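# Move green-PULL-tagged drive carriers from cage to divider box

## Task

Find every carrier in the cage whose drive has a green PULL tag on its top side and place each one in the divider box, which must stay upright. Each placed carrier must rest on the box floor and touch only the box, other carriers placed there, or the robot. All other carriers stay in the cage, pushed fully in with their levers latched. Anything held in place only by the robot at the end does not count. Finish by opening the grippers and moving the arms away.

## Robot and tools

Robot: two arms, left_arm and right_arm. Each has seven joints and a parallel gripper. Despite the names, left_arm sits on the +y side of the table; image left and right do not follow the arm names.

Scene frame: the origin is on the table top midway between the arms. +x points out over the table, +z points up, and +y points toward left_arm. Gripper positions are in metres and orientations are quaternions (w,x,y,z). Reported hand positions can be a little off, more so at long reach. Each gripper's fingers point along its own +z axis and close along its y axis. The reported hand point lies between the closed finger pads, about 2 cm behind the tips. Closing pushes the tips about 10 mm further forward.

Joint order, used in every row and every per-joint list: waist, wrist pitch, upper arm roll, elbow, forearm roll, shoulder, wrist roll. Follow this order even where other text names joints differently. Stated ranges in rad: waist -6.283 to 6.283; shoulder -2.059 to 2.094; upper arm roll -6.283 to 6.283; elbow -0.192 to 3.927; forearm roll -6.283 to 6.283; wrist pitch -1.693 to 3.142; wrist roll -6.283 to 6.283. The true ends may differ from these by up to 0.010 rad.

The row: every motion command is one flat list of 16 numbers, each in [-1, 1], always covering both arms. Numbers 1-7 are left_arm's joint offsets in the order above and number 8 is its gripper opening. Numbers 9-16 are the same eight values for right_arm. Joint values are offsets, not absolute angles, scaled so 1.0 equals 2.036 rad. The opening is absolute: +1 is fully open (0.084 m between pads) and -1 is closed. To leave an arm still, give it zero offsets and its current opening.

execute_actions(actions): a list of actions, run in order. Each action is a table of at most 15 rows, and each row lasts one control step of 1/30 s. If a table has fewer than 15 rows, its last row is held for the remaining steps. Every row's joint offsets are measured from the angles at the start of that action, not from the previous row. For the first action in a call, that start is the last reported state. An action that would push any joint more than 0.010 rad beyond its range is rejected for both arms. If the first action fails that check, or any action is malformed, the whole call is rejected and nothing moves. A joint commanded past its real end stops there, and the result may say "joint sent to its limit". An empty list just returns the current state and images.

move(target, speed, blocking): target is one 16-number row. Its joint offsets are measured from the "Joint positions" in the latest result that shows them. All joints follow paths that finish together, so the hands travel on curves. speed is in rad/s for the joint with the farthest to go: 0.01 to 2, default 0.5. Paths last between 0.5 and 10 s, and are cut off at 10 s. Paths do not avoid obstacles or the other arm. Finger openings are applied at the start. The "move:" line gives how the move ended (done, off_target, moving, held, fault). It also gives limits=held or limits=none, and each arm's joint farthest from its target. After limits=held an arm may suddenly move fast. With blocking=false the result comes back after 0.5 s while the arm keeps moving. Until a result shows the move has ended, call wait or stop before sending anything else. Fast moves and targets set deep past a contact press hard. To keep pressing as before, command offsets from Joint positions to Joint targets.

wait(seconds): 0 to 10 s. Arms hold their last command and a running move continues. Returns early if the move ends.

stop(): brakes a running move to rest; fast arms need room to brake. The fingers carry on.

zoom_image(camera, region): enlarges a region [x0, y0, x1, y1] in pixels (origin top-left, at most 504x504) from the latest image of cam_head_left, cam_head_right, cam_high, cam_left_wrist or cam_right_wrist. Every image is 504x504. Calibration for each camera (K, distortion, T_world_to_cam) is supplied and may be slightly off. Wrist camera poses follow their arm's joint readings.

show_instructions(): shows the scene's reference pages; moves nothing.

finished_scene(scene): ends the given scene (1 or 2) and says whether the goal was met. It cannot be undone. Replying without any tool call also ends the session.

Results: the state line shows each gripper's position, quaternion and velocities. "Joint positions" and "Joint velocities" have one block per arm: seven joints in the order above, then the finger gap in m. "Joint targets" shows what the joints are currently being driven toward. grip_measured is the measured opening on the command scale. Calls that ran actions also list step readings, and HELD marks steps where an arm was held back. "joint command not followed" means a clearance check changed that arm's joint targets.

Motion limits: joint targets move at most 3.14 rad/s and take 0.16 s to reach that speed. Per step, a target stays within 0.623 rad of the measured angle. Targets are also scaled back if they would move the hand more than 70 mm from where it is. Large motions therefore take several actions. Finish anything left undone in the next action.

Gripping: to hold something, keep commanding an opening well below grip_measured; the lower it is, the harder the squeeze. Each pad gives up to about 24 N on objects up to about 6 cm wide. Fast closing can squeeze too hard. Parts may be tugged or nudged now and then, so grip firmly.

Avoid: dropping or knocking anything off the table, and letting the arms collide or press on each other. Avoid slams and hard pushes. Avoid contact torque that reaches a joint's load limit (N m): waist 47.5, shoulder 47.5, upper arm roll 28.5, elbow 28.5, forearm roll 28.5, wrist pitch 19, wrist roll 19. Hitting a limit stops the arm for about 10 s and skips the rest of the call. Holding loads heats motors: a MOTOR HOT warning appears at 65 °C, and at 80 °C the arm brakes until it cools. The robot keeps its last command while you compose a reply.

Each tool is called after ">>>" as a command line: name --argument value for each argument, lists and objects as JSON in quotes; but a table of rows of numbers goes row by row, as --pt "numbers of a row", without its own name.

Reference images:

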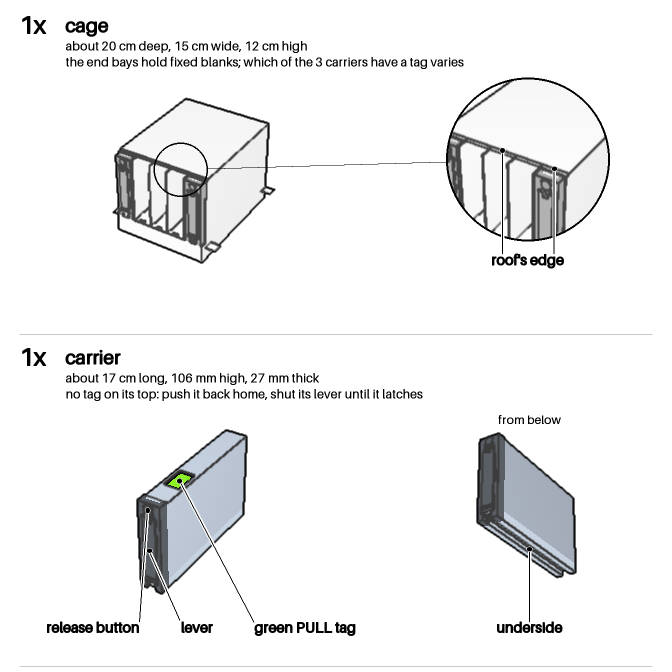

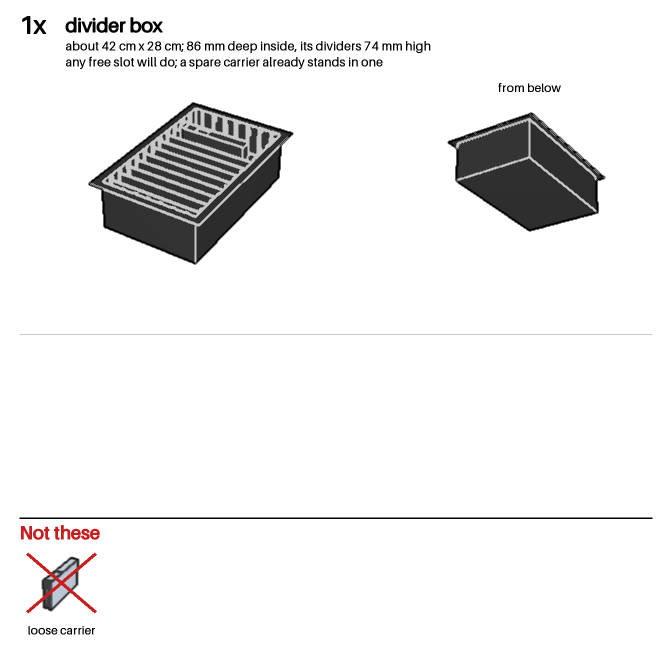

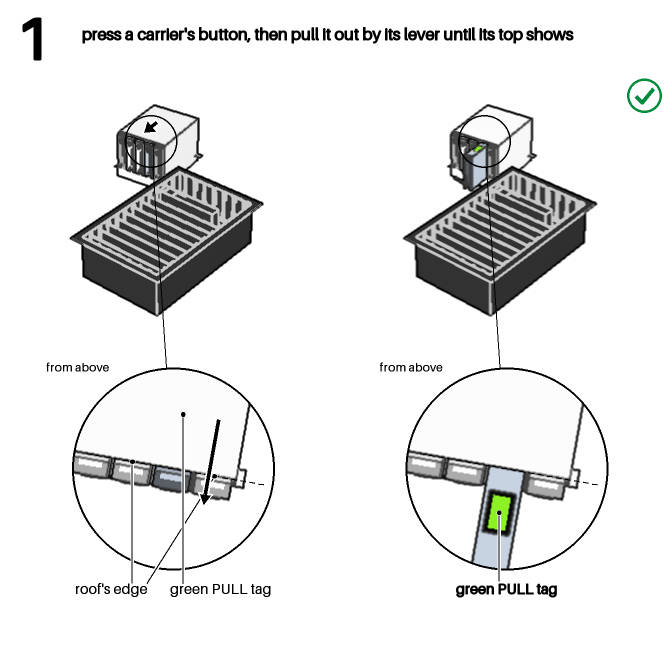

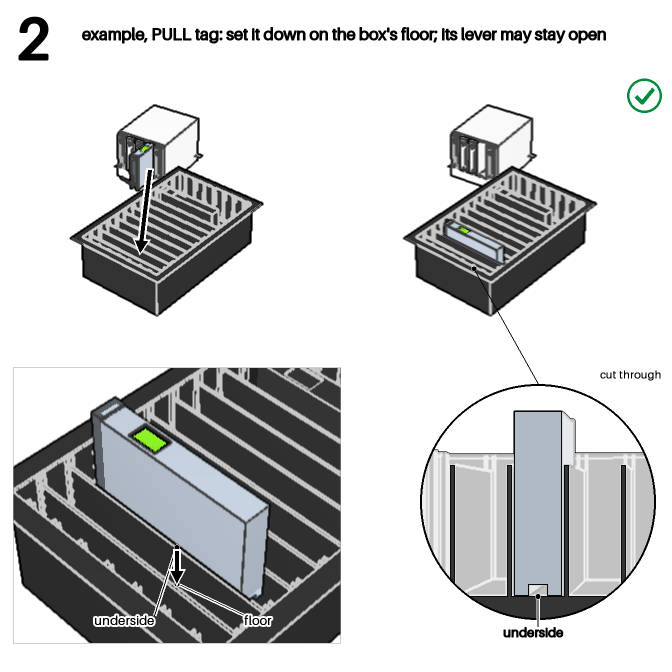

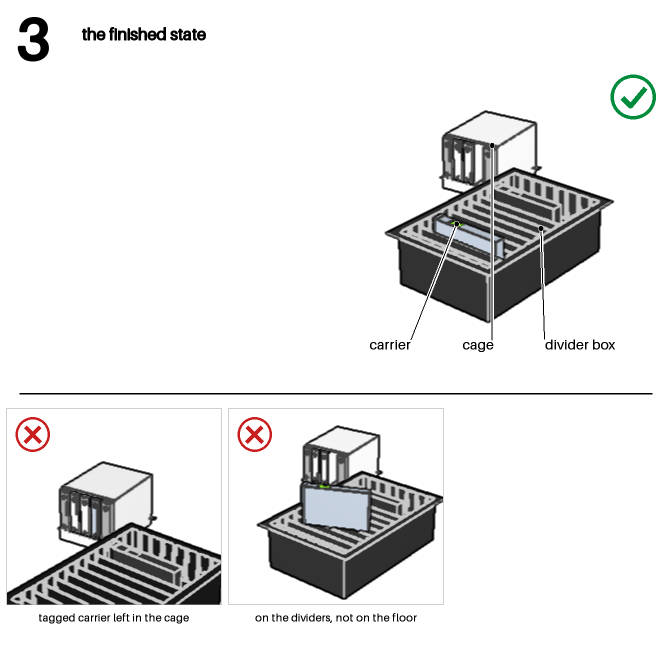

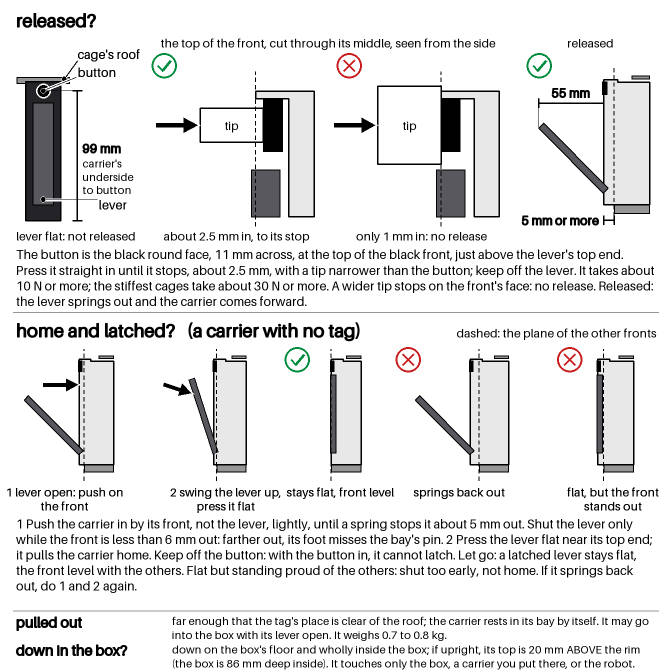

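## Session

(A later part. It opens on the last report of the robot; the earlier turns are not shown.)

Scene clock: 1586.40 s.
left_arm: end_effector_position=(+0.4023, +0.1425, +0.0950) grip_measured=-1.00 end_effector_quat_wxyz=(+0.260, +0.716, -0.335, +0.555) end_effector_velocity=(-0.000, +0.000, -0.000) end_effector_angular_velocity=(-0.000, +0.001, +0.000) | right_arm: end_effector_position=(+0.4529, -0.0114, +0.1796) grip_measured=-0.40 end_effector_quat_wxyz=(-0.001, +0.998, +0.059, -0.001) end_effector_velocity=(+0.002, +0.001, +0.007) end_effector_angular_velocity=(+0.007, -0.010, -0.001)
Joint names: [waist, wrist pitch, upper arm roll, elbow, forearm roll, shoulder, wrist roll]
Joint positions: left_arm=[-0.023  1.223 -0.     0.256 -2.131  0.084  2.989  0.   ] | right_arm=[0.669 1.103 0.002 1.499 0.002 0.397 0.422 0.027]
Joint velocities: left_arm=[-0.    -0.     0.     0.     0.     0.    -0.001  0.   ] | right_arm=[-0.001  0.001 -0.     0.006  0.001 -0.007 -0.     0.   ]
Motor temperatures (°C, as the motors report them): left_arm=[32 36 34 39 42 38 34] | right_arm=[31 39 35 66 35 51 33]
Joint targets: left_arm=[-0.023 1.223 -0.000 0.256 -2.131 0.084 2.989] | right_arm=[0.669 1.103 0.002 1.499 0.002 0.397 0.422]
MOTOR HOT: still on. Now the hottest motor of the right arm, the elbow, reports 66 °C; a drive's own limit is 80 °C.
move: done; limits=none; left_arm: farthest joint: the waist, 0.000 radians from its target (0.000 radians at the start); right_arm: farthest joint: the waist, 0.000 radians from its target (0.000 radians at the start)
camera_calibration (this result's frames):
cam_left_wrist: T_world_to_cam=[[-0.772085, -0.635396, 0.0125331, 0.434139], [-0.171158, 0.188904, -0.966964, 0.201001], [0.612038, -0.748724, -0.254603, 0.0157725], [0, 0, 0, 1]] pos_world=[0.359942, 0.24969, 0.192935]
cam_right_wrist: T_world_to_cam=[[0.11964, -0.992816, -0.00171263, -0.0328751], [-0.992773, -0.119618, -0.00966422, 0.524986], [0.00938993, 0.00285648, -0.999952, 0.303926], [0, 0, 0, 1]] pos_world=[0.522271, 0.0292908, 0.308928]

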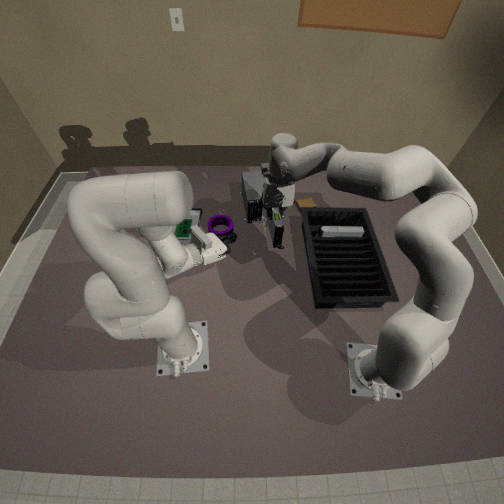

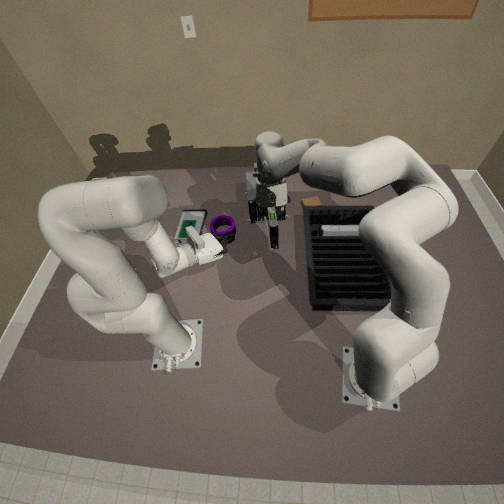

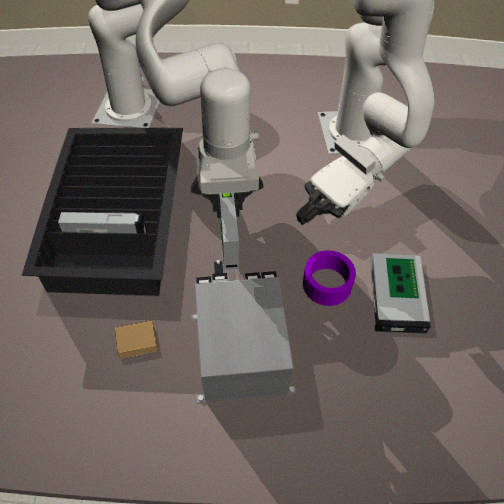

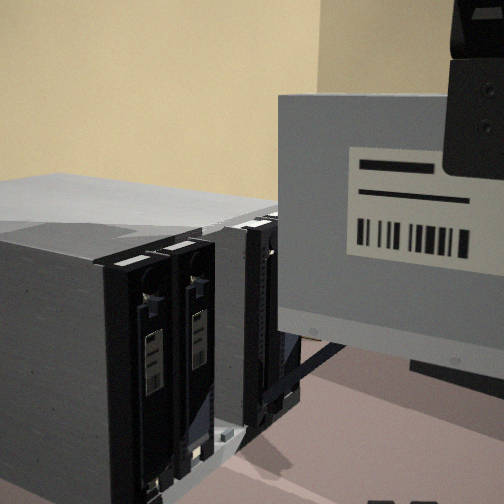

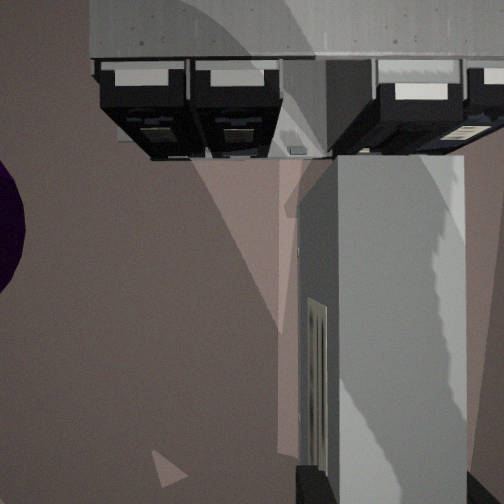

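>>> move --target '[0,0,0,0,0,0,0,-1, 0,0.0523,0,-0.0533,0,-0.1056,0,-1]' --speed 0.4

>>> move --target '[0,0,0,0,0,0,0,-1, -0.2841,-0.0169,0,-0.2902,0,-0.2733,0.5271,-1]' --speed 0.6

Scene clock: 1650.70 s.
left_arm: end_effector_position=(+0.4023, +0.1425, +0.0950) grip_measured=-1.00 end_effector_quat_wxyz=(+0.260, +0.716, -0.335, +0.555) end_effector_velocity=(+0.000, +0.000, +0.000) end_effector_angular_velocity=(-0.001, -0.000, +0.001) | right_arm: end_effector_position=(+0.4102, -0.0370, +0.2449) grip_measured=-0.40 end_effector_quat_wxyz=(-0.001, +0.998, +0.059, -0.001) end_effector_velocity=(-0.001, -0.000, +0.001) end_effector_angular_velocity=(+0.000, +0.000, -0.000)
Joint names: [waist, wrist pitch, upper arm roll, elbow, forearm roll, shoulder, wrist roll]
Joint positions: left_arm=[-0.023  1.223 -0.     0.256 -2.131  0.084  2.989  0.   ] | right_arm=[0.669 1.209 0.002 1.391 0.002 0.183 0.422 0.027]
Joint velocities: left_arm=[ 0.     0.002  0.001 -0.     0.     0.    -0.     0.   ] | right_arm=[-0.     0.003 -0.    -0.001  0.    -0.003 -0.    -0.   ]
Motor temperatures (°C, as the motors report them): left_arm=[32 36 34 39 42 38 34] | right_arm=[31 38 35 67 35 50 33]
Joint targets: left_arm=[-0.023 1.223 -0.000 0.256 -2.131 0.084 2.989] | right_arm=[0.669 1.209 0.002 1.390 0.002 0.182 0.422]
MOTOR HOT: still on. Now the hottest motor of the right arm, the elbow, reports 67 °C; a drive's own limit is 80 °C.
move: done; limits=none; left_arm: farthest joint: the waist, 0.000 radians from its target (0.000 radians at the start); right_arm: farthest joint: the shoulder, 0.001 radians from its target (0.214 radians at the start)
camera_calibration (this result's frames):
cam_left_wrist: T_world_to_cam=[[-0.772085, -0.635396, 0.0125331, 0.434139], [-0.171158, 0.188904, -0.966964, 0.201001], [0.612038, -0.748723, -0.254603, 0.0157724], [0, 0, 0, 1]] pos_world=[0.359942, 0.24969, 0.192935]
cam_right_wrist: T_world_to_cam=[[0.119923, -0.992782, -0.00131834, -0.0532942], [-0.992739, -0.119905, -0.0096404, 0.480141], [0.00941274, 0.00246488, -0.999953, 0.369616], [0, 0, 0, 1]] pos_world=[0.479567, 0.00375088, 0.374157]

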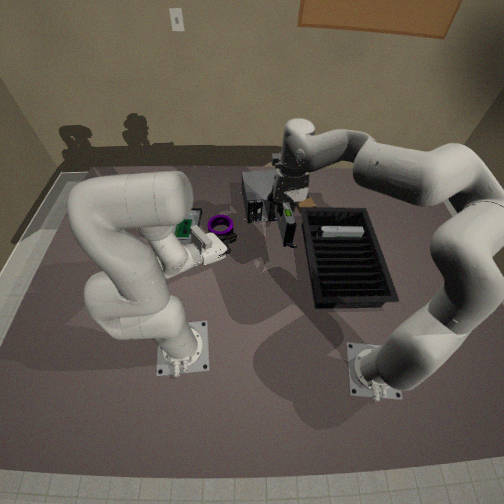

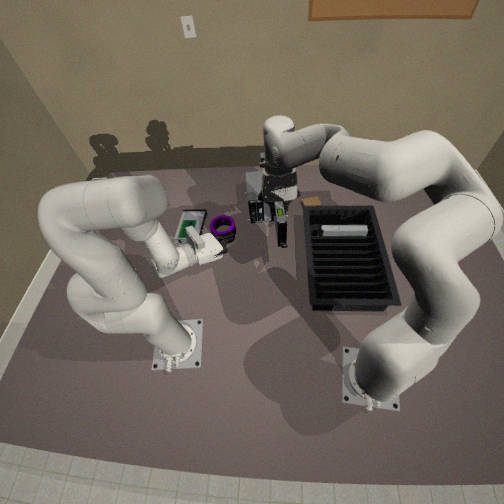

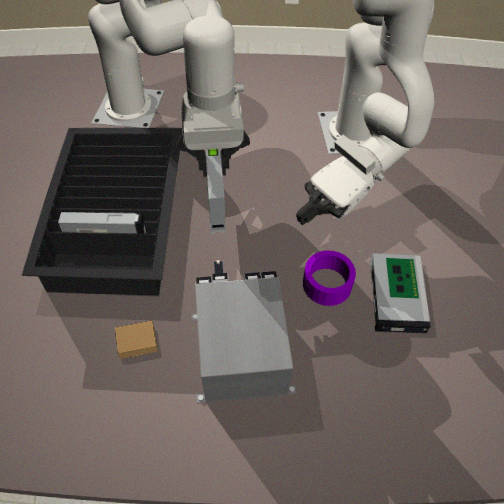

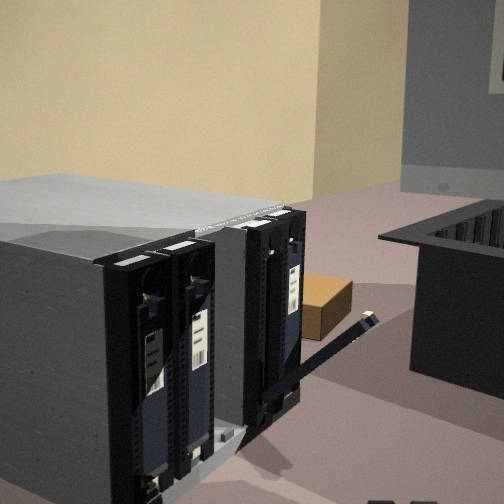

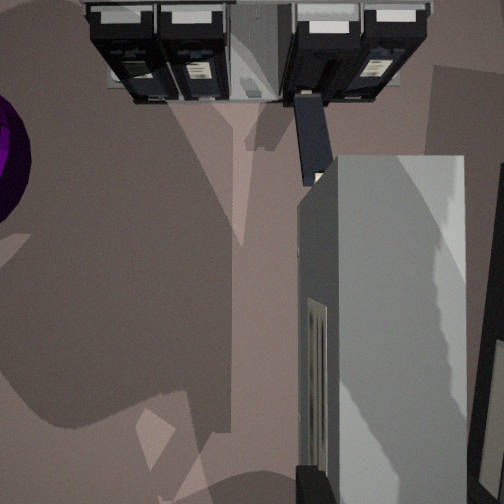

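Scene clock: 1653.17 s.
left_arm: end_effector_position=(+0.4023, +0.1425, +0.0950) grip_measured=-1.00 end_effector_quat_wxyz=(+0.260, +0.716, -0.335, +0.555) end_effector_velocity=(+0.000, -0.000, +0.000) end_effector_angular_velocity=(-0.000, -0.001, -0.000) | right_arm: end_effector_position=(+0.3209, -0.3224, +0.2463) grip_measured=-0.40 end_effector_quat_wxyz=(+0.000, +0.721, -0.693, -0.001) end_effector_velocity=(-0.000, -0.000, -0.000) end_effector_angular_velocity=(+0.001, -0.002, -0.002)
Joint names: [waist, wrist pitch, upper arm roll, elbow, forearm roll, shoulder, wrist roll]
Joint positions: left_arm=[-0.023  1.223 -0.     0.256 -2.131  0.084  2.989  0.   ] | right_arm=[ 0.091  1.175  0.002  0.8    0.002 -0.373  1.495  0.027]
Joint velocities: left_arm=[-0.     0.001  0.     0.     0.     0.     0.     0.   ] | right_arm=[-0.    -0.002 -0.001 -0.002  0.001 -0.002  0.001  0.   ]
Motor temperatures (°C, as the motors report them): left_arm=[32 36 34 39 42 38 34] | right_arm=[31 38 35 67 35 49 33]
Joint targets: left_arm=[-0.023 1.223 -0.000 0.256 -2.131 0.084 2.989] | right_arm=[0.090 1.175 0.002 0.800 0.002 -0.374 1.495]
MOTOR HOT: still on. Now the hottest motor of the right arm, the elbow, reports 67 °C; a drive's own limit is 80 °C.
move: done; limits=none; left_arm: farthest joint: the waist, 0.000 radians from its target (0.000 radians at the start); right_arm: farthest joint: the waist, 0.000 radians from its target (0.578 radians at the start)
camera_calibration (this result's frames):
cam_left_wrist: T_world_to_cam=[[-0.772085, -0.635396, 0.012533, 0.434139], [-0.171158, 0.188904, -0.966964, 0.201001], [0.612038, -0.748723, -0.254603, 0.0157725], [0, 0, 0, 1]] pos_world=[0.359942, 0.24969, 0.192935]
cam_right_wrist: T_world_to_cam=[[-0.999191, -0.0402074, 0.00117584, 0.339674], [-0.0402178, 0.999132, -0.0108366, 0.412711], [-0.000739108, -0.0108751, -0.999941, 0.371546], [0, 0, 0, 1]] pos_world=[0.356272, -0.394654, 0.375597]

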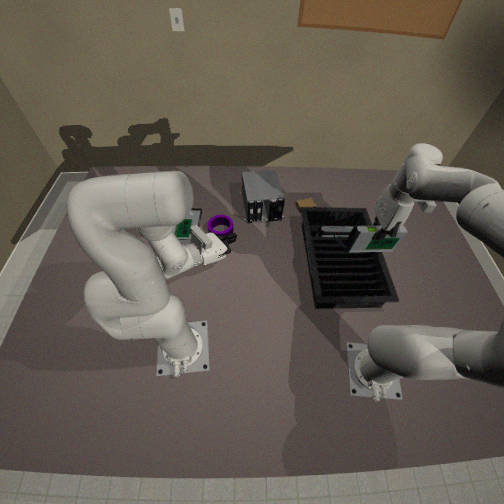

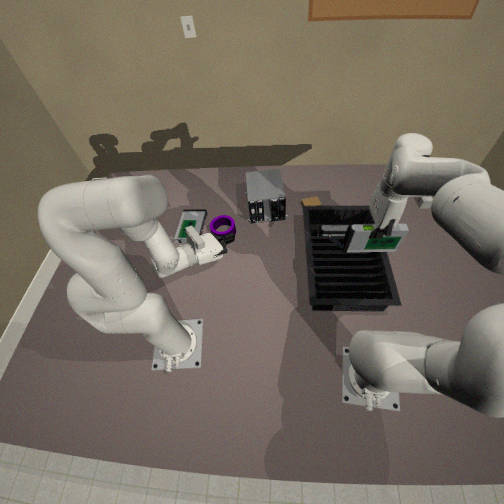

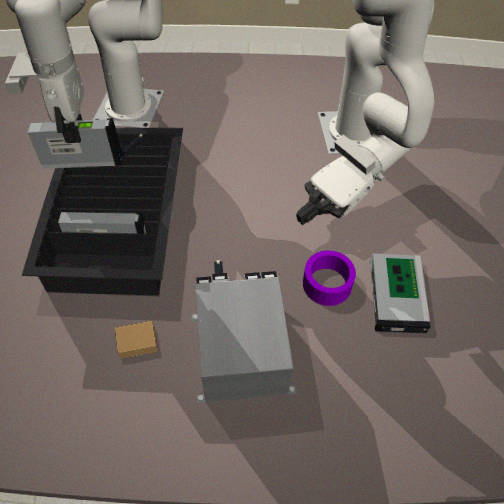

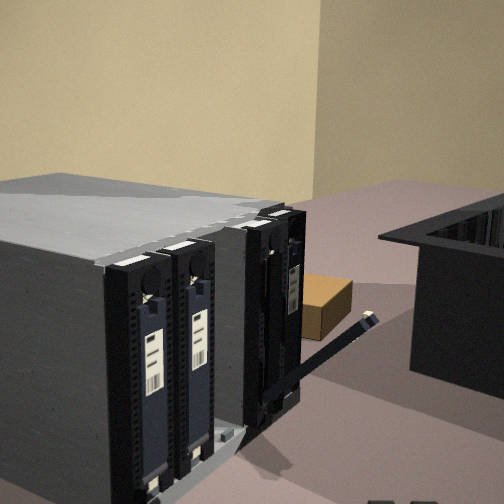

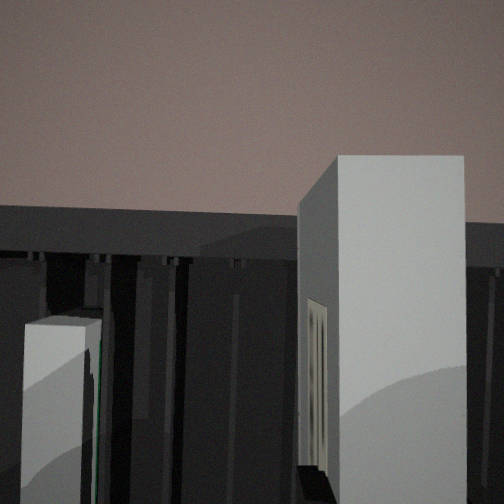

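>>> zoom_image --camera "cam_right_wrist" --region '[0, 180, 324, 504]'

Region (0, 180, 324, 504) of cam_right_wrist's 504x504 image, scaled by 1.556, with more detail than that image has.

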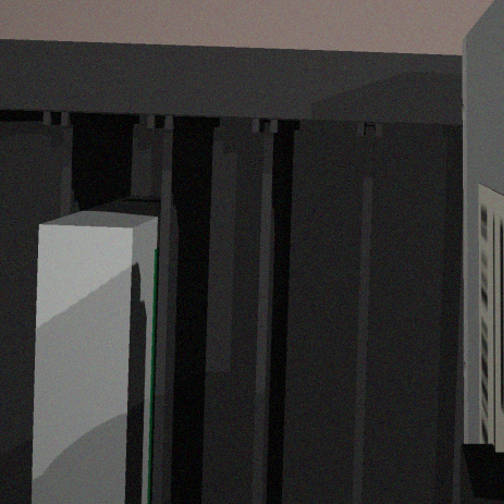

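>>> move --target '[0,0,0,0,0,0,0,-1, 0.04046,-0.05058,0,-0.04909,0,0.00149,0.05519,-1]' --speed 0.25

Scene clock: 1684.63 s.
left_arm: end_effector_position=(+0.4023, +0.1425, +0.0950) grip_measured=-1.00 end_effector_quat_wxyz=(+0.260, +0.716, -0.335, +0.555) end_effector_velocity=(-0.000, -0.000, -0.000) end_effector_angular_velocity=(+0.001, +0.000, -0.001) | right_arm: end_effector_position=(+0.3136, -0.2930, +0.2114) grip_measured=-0.40 end_effector_quat_wxyz=(+0.000, +0.710, -0.704, -0.001) end_effector_velocity=(-0.001, +0.001, -0.002) end_effector_angular_velocity=(-0.001, +0.002, +0.001)
Joint names: [waist, wrist pitch, upper arm roll, elbow, forearm roll, shoulder, wrist roll]
Joint positions: left_arm=[-0.023  1.223 -0.     0.256 -2.131  0.084  2.989  0.   ] | right_arm=[ 0.173  1.072  0.002  0.701  0.002 -0.37   1.607  0.027]
Joint velocities: left_arm=[-0.    -0.001 -0.001 -0.     0.     0.     0.001  0.   ] | right_arm=[ 0.002 -0.003  0.001 -0.004 -0.     0.001  0.002 -0.   ]
Motor temperatures (°C, as the motors report them): left_arm=[32 36 34 39 42 38 34] | right_arm=[31 38 35 67 35 46 33]
Joint targets: left_arm=[-0.023 1.223 -0.000 0.256 -2.131 0.084 2.989] | right_arm=[0.173 1.072 0.002 0.700 0.002 -0.370 1.607]
MOTOR HOT: still on. Now the hottest motor of the right arm, the elbow, reports 67 °C; a drive's own limit is 80 °C.
move: done; limits=none; left_arm: farthest joint: the waist, 0.000 radians from its target (0.000 radians at the start); right_arm: farthest joint: the waist, 0.001 radians from its target (0.083 radians at the start)
camera_calibration (this result's frames):
cam_left_wrist: T_world_to_cam=[[-0.772085, -0.635396, 0.0125329, 0.434139], [-0.171158, 0.188905, -0.966964, 0.201001], [0.612038, -0.748723, -0.254603, 0.0157724], [0, 0, 0, 1]] pos_world=[0.359942, 0.24969, 0.192935]
cam_right_wrist: T_world_to_cam=[[-0.999951, -0.00988522, 0.000925017, 0.342822], [-0.00989482, 0.99989, -0.011019, 0.373429], [-0.00081599, -0.0110276, -0.999939, 0.336993], [0, 0, 0, 1]] pos_world=[0.346775, -0.366283, 0.34077]

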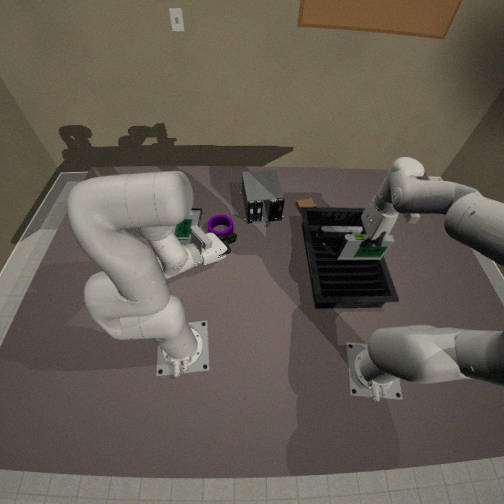

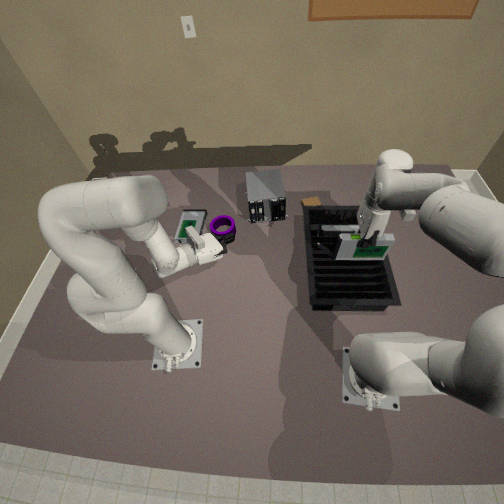

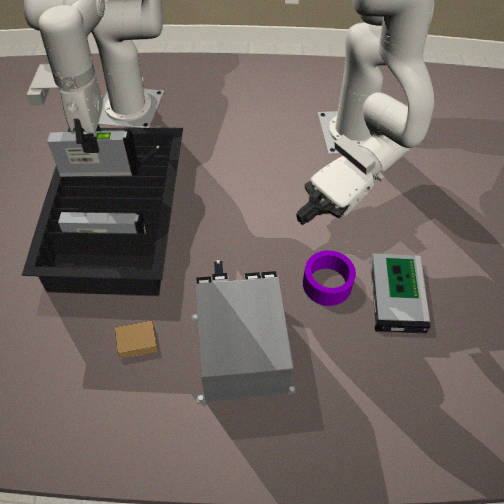

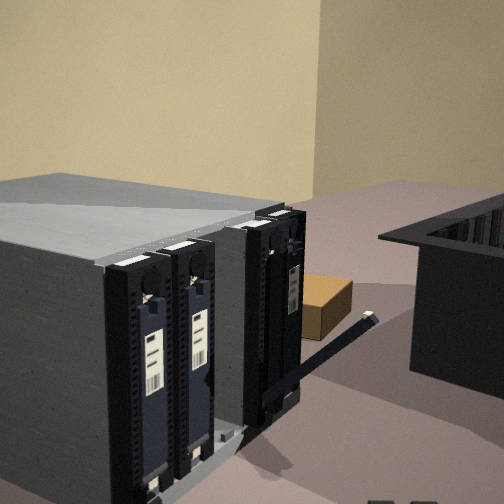

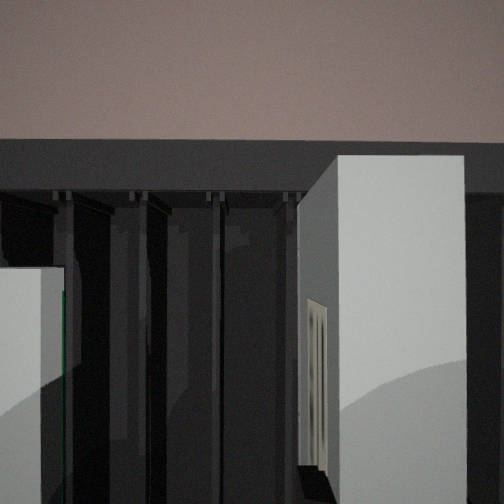

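>>> zoom_image --camera "cam_right_wrist" --region '[180, 130, 380, 330]'

>>> zoom_image --camera "cam_right_wrist" --region '[180, 330, 354, 504]'

Region (180, 130, 380, 330) of cam_right_wrist's 504x504 image, scaled by 2.520, with more detail than that image has.

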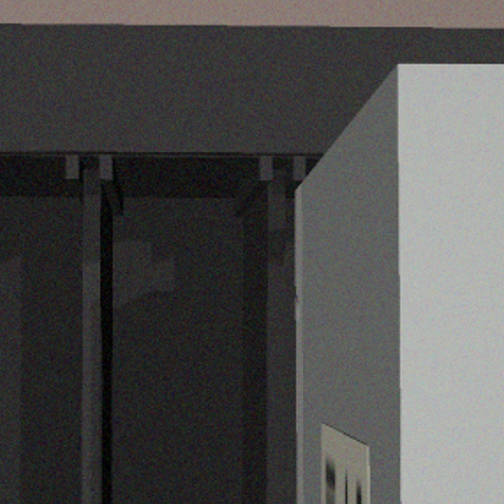

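Region (180, 330, 354, 504) of cam_right_wrist's 504x504 image, scaled by 2.897, with more detail than that image has.

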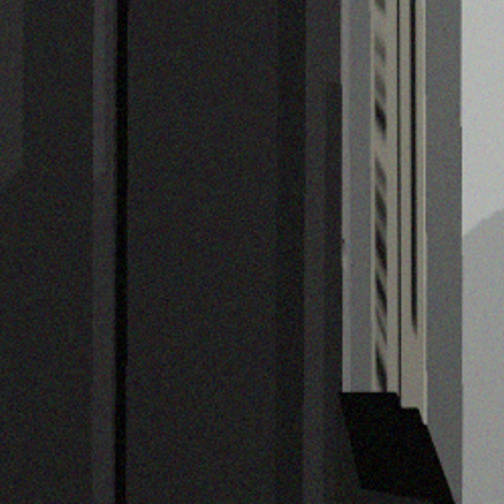

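>>> move --target '[0,0,0,0,0,0,0,-1, 0.0035,-0.02331,0,-0.01556,0,0.00775,0.0035,-1]' --speed 0.1

>>> zoom_image --camera "cam_right_wrist" --region '[180, 130, 380, 330]'

Scene clock: 1711.97 s.
left_arm: end_effector_position=(+0.4023, +0.1425, +0.0950) grip_measured=-1.00 end_effector_quat_wxyz=(+0.260, +0.716, -0.335, +0.555) end_effector_velocity=(-0.000, -0.000, -0.000) end_effector_angular_velocity=(+0.002, -0.000, -0.001) | right_arm: end_effector_position=(+0.3133, -0.2906, +0.1965) grip_measured=-0.40 end_effector_quat_wxyz=(+0.000, +0.710, -0.704, -0.001) end_effector_velocity=(-0.001, -0.000, -0.001) end_effector_angular_velocity=(+0.001, +0.005, -0.003)
Joint names: [waist, wrist pitch, upper arm roll, elbow, forearm roll, shoulder, wrist roll]
Joint positions: left_arm=[-0.023  1.223 -0.     0.256 -2.131  0.084  2.989  0.   ] | right_arm=[ 0.18   1.025  0.002  0.669  0.002 -0.355  1.614  0.027]
Joint velocities: left_arm=[-0.001 -0.002 -0.    -0.     0.     0.     0.002  0.   ] | right_arm=[-0.     0.001 -0.    -0.002  0.001  0.001  0.001  0.   ]
Motor temperatures (°C, as the motors report them): left_arm=[32 36 34 39 42 38 34] | right_arm=[31 38 35 67 35 45 33]
Joint targets: left_arm=[-0.023 1.223 -0.000 0.256 -2.131 0.084 2.989] | right_arm=[0.180 1.025 0.002 0.669 0.002 -0.355 1.614]
MOTOR HOT: still on. Now the hottest motor of the right arm, the elbow, reports 67 °C; a drive's own limit is 80 °C.
move: done; limits=none; left_arm: farthest joint: the waist, 0.000 radians from its target (0.000 radians at the start); right_arm: farthest joint: the shoulder, 0.001 radians from its target (0.016 radians at the start)
camera_calibration (this result's frames):
cam_left_wrist: T_world_to_cam=[[-0.772085, -0.635396, 0.0125329, 0.434139], [-0.171157, 0.188904, -0.966964, 0.201001], [0.612038, -0.748723, -0.254603, 0.0157724], [0, 0, 0, 1]] pos_world=[0.359942, 0.24969, 0.192935]
cam_right_wrist: T_world_to_cam=[[-0.999952, -0.00979916, 0.000652399, 0.342566], [-0.00980575, 0.999891, -0.0110193, 0.370753], [-0.000544348, -0.0110252, -0.999939, 0.32205], [0, 0, 0, 1]] pos_world=[0.346361, -0.363805, 0.325893]

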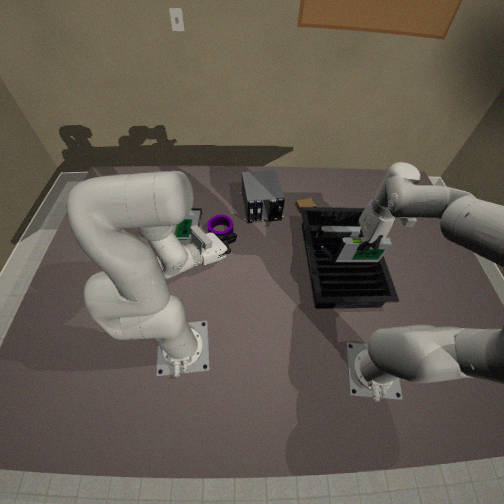

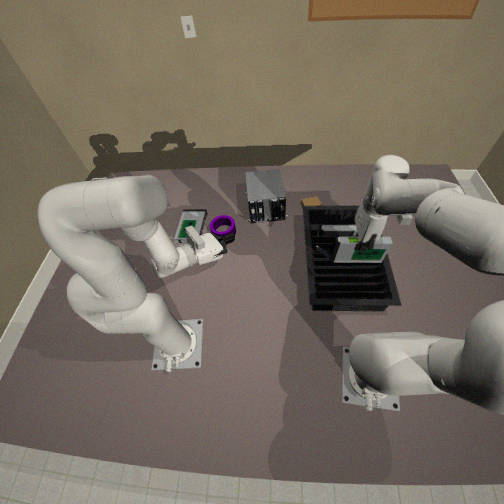

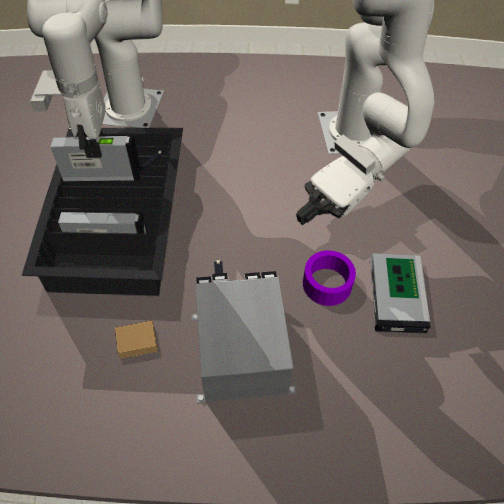

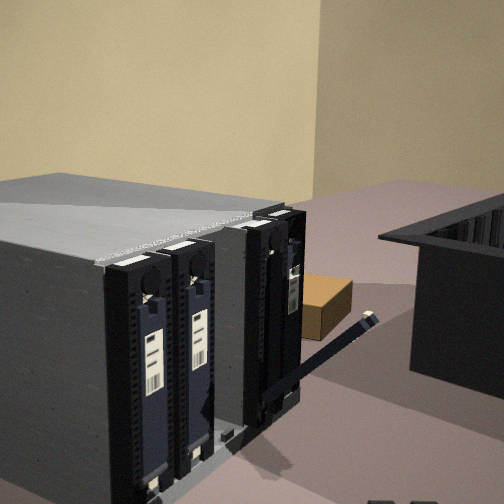

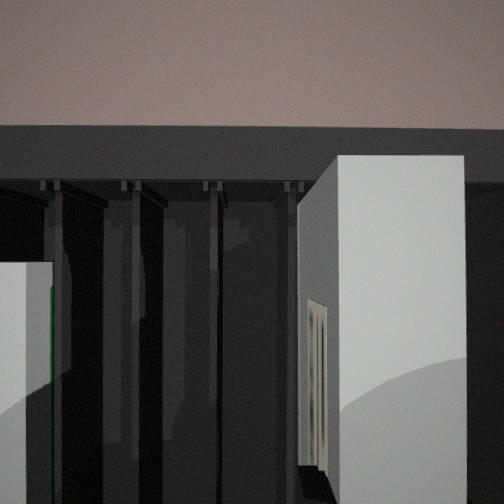

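Region (180, 130, 380, 330) of cam_right_wrist's 504x504 image, scaled by 2.520, with more detail than that image has.

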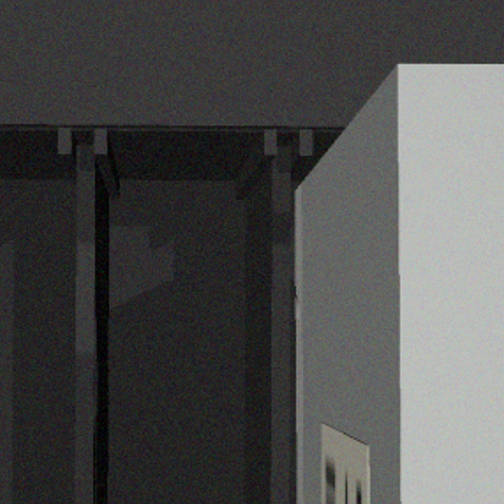

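>>> move --target '[0,0,0,0,0,0,0,-1, 0,-0.03189,0,-0.01911,0,0.01278,0,-1]' --speed 0.04

Scene clock: 1723.37 s.
left_arm: end_effector_position=(+0.4023, +0.1425, +0.0950) grip_measured=-1.00 end_effector_quat_wxyz=(+0.260, +0.716, -0.335, +0.555) end_effector_velocity=(+0.000, -0.000, +0.000) end_effector_angular_velocity=(-0.001, -0.000, -0.000) | right_arm: end_effector_position=(+0.3140, -0.2905, +0.1780) grip_measured=-0.40 end_effector_quat_wxyz=(-0.001, +0.710, -0.704, +0.001) end_effector_velocity=(-0.001, +0.000, -0.001) end_effector_angular_velocity=(+0.001, +0.002, -0.001)
Joint names: [waist, wrist pitch, upper arm roll, elbow, forearm roll, shoulder, wrist roll]
Joint positions: left_arm=[-0.023  1.223 -0.     0.256 -2.131  0.084  2.989  0.   ] | right_arm=[ 0.18   0.96   0.002  0.633  0.002 -0.33   1.614  0.027]
Joint velocities: left_arm=[-0.     0.001 -0.     0.    -0.     0.    -0.001  0.   ] | right_arm=[ 0.    -0.001 -0.001 -0.002  0.001  0.001  0.     0.   ]
Motor temperatures (°C, as the motors report them): left_arm=[32 36 34 39 42 38 34] | right_arm=[31 38 35 67 35 45 33]
Joint targets: left_arm=[-0.023 1.223 -0.000 0.256 -2.131 0.084 2.989] | right_arm=[0.180 0.960 0.002 0.630 0.002 -0.329 1.614]
MOTOR HOT: still on. Now the hottest motor of the right arm, the elbow, reports 67 °C; a drive's own limit is 80 °C.
move: done; limits=none; left_arm: farthest joint: the waist, 0.000 radians from its target (0.000 radians at the start); right_arm: farthest joint: the elbow, 0.003 radians from its target (0.039 radians at the start)
camera_calibration (this result's frames):
cam_left_wrist: T_world_to_cam=[[-0.772085, -0.635396, 0.012533, 0.434139], [-0.171158, 0.188904, -0.966964, 0.201001], [0.612038, -0.748724, -0.254603, 0.0157725], [0, 0, 0, 1]] pos_world=[0.359942, 0.24969, 0.192935]
cam_right_wrist: T_world_to_cam=[[-0.999948, -0.00974108, -0.00317856, 0.343991], [-0.00970605, 0.999894, -0.0108565, 0.370459], [0.00328398, -0.0108251, -0.999936, 0.302358], [0, 0, 0, 1]] pos_world=[0.346576, -0.363796, 0.307454]

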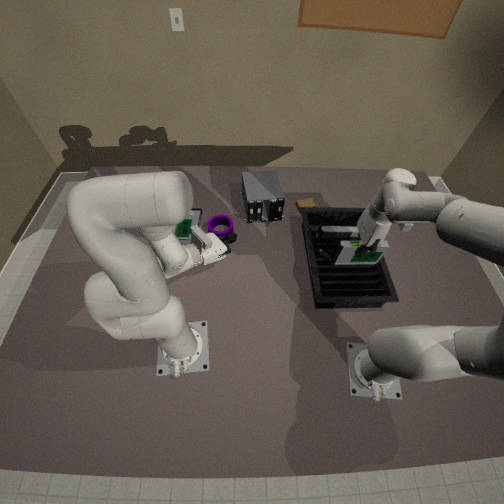

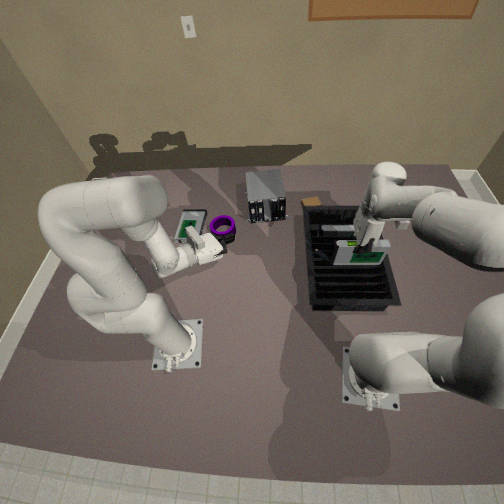

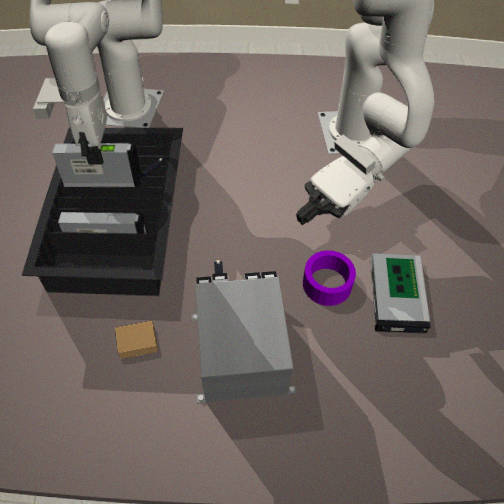

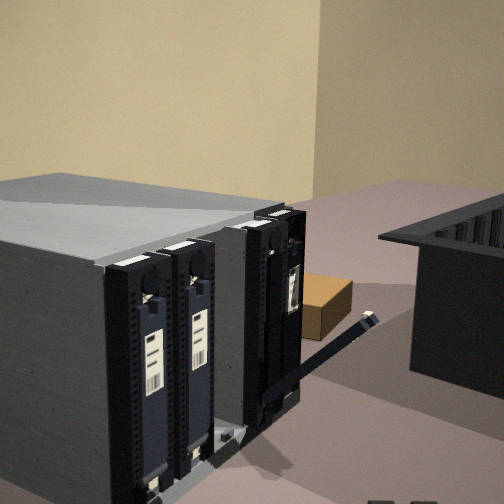

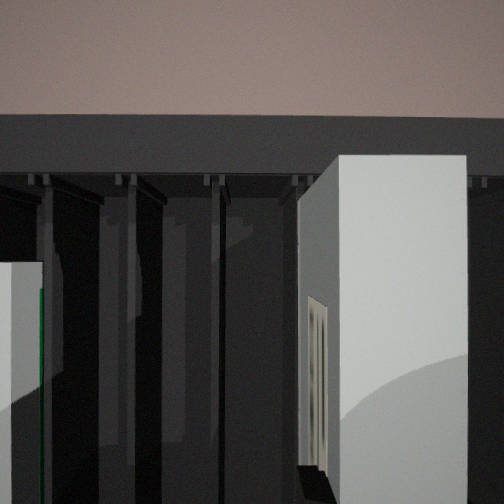

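>>> zoom_image --camera "cam_right_wrist" --region '[250, 140, 504, 394]'

>>> zoom_image --camera "cam_high" --region '[30, 110, 190, 270]'

Region (250, 140, 504, 394) of cam_right_wrist's 504x504 image, scaled by 1.984, with more detail than that image has.

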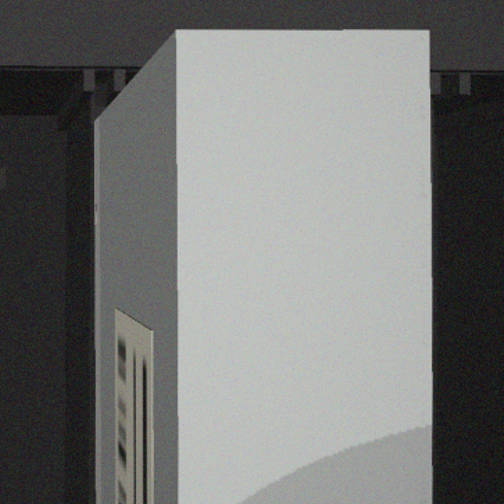

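Region (30, 110, 190, 270) of cam_high's 504x504 image, scaled by 3.150, with more detail than that image has.

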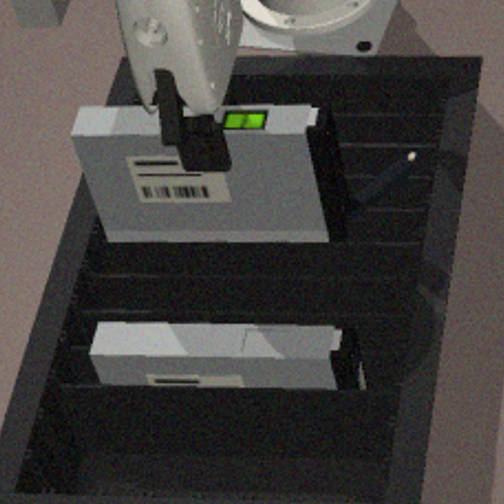

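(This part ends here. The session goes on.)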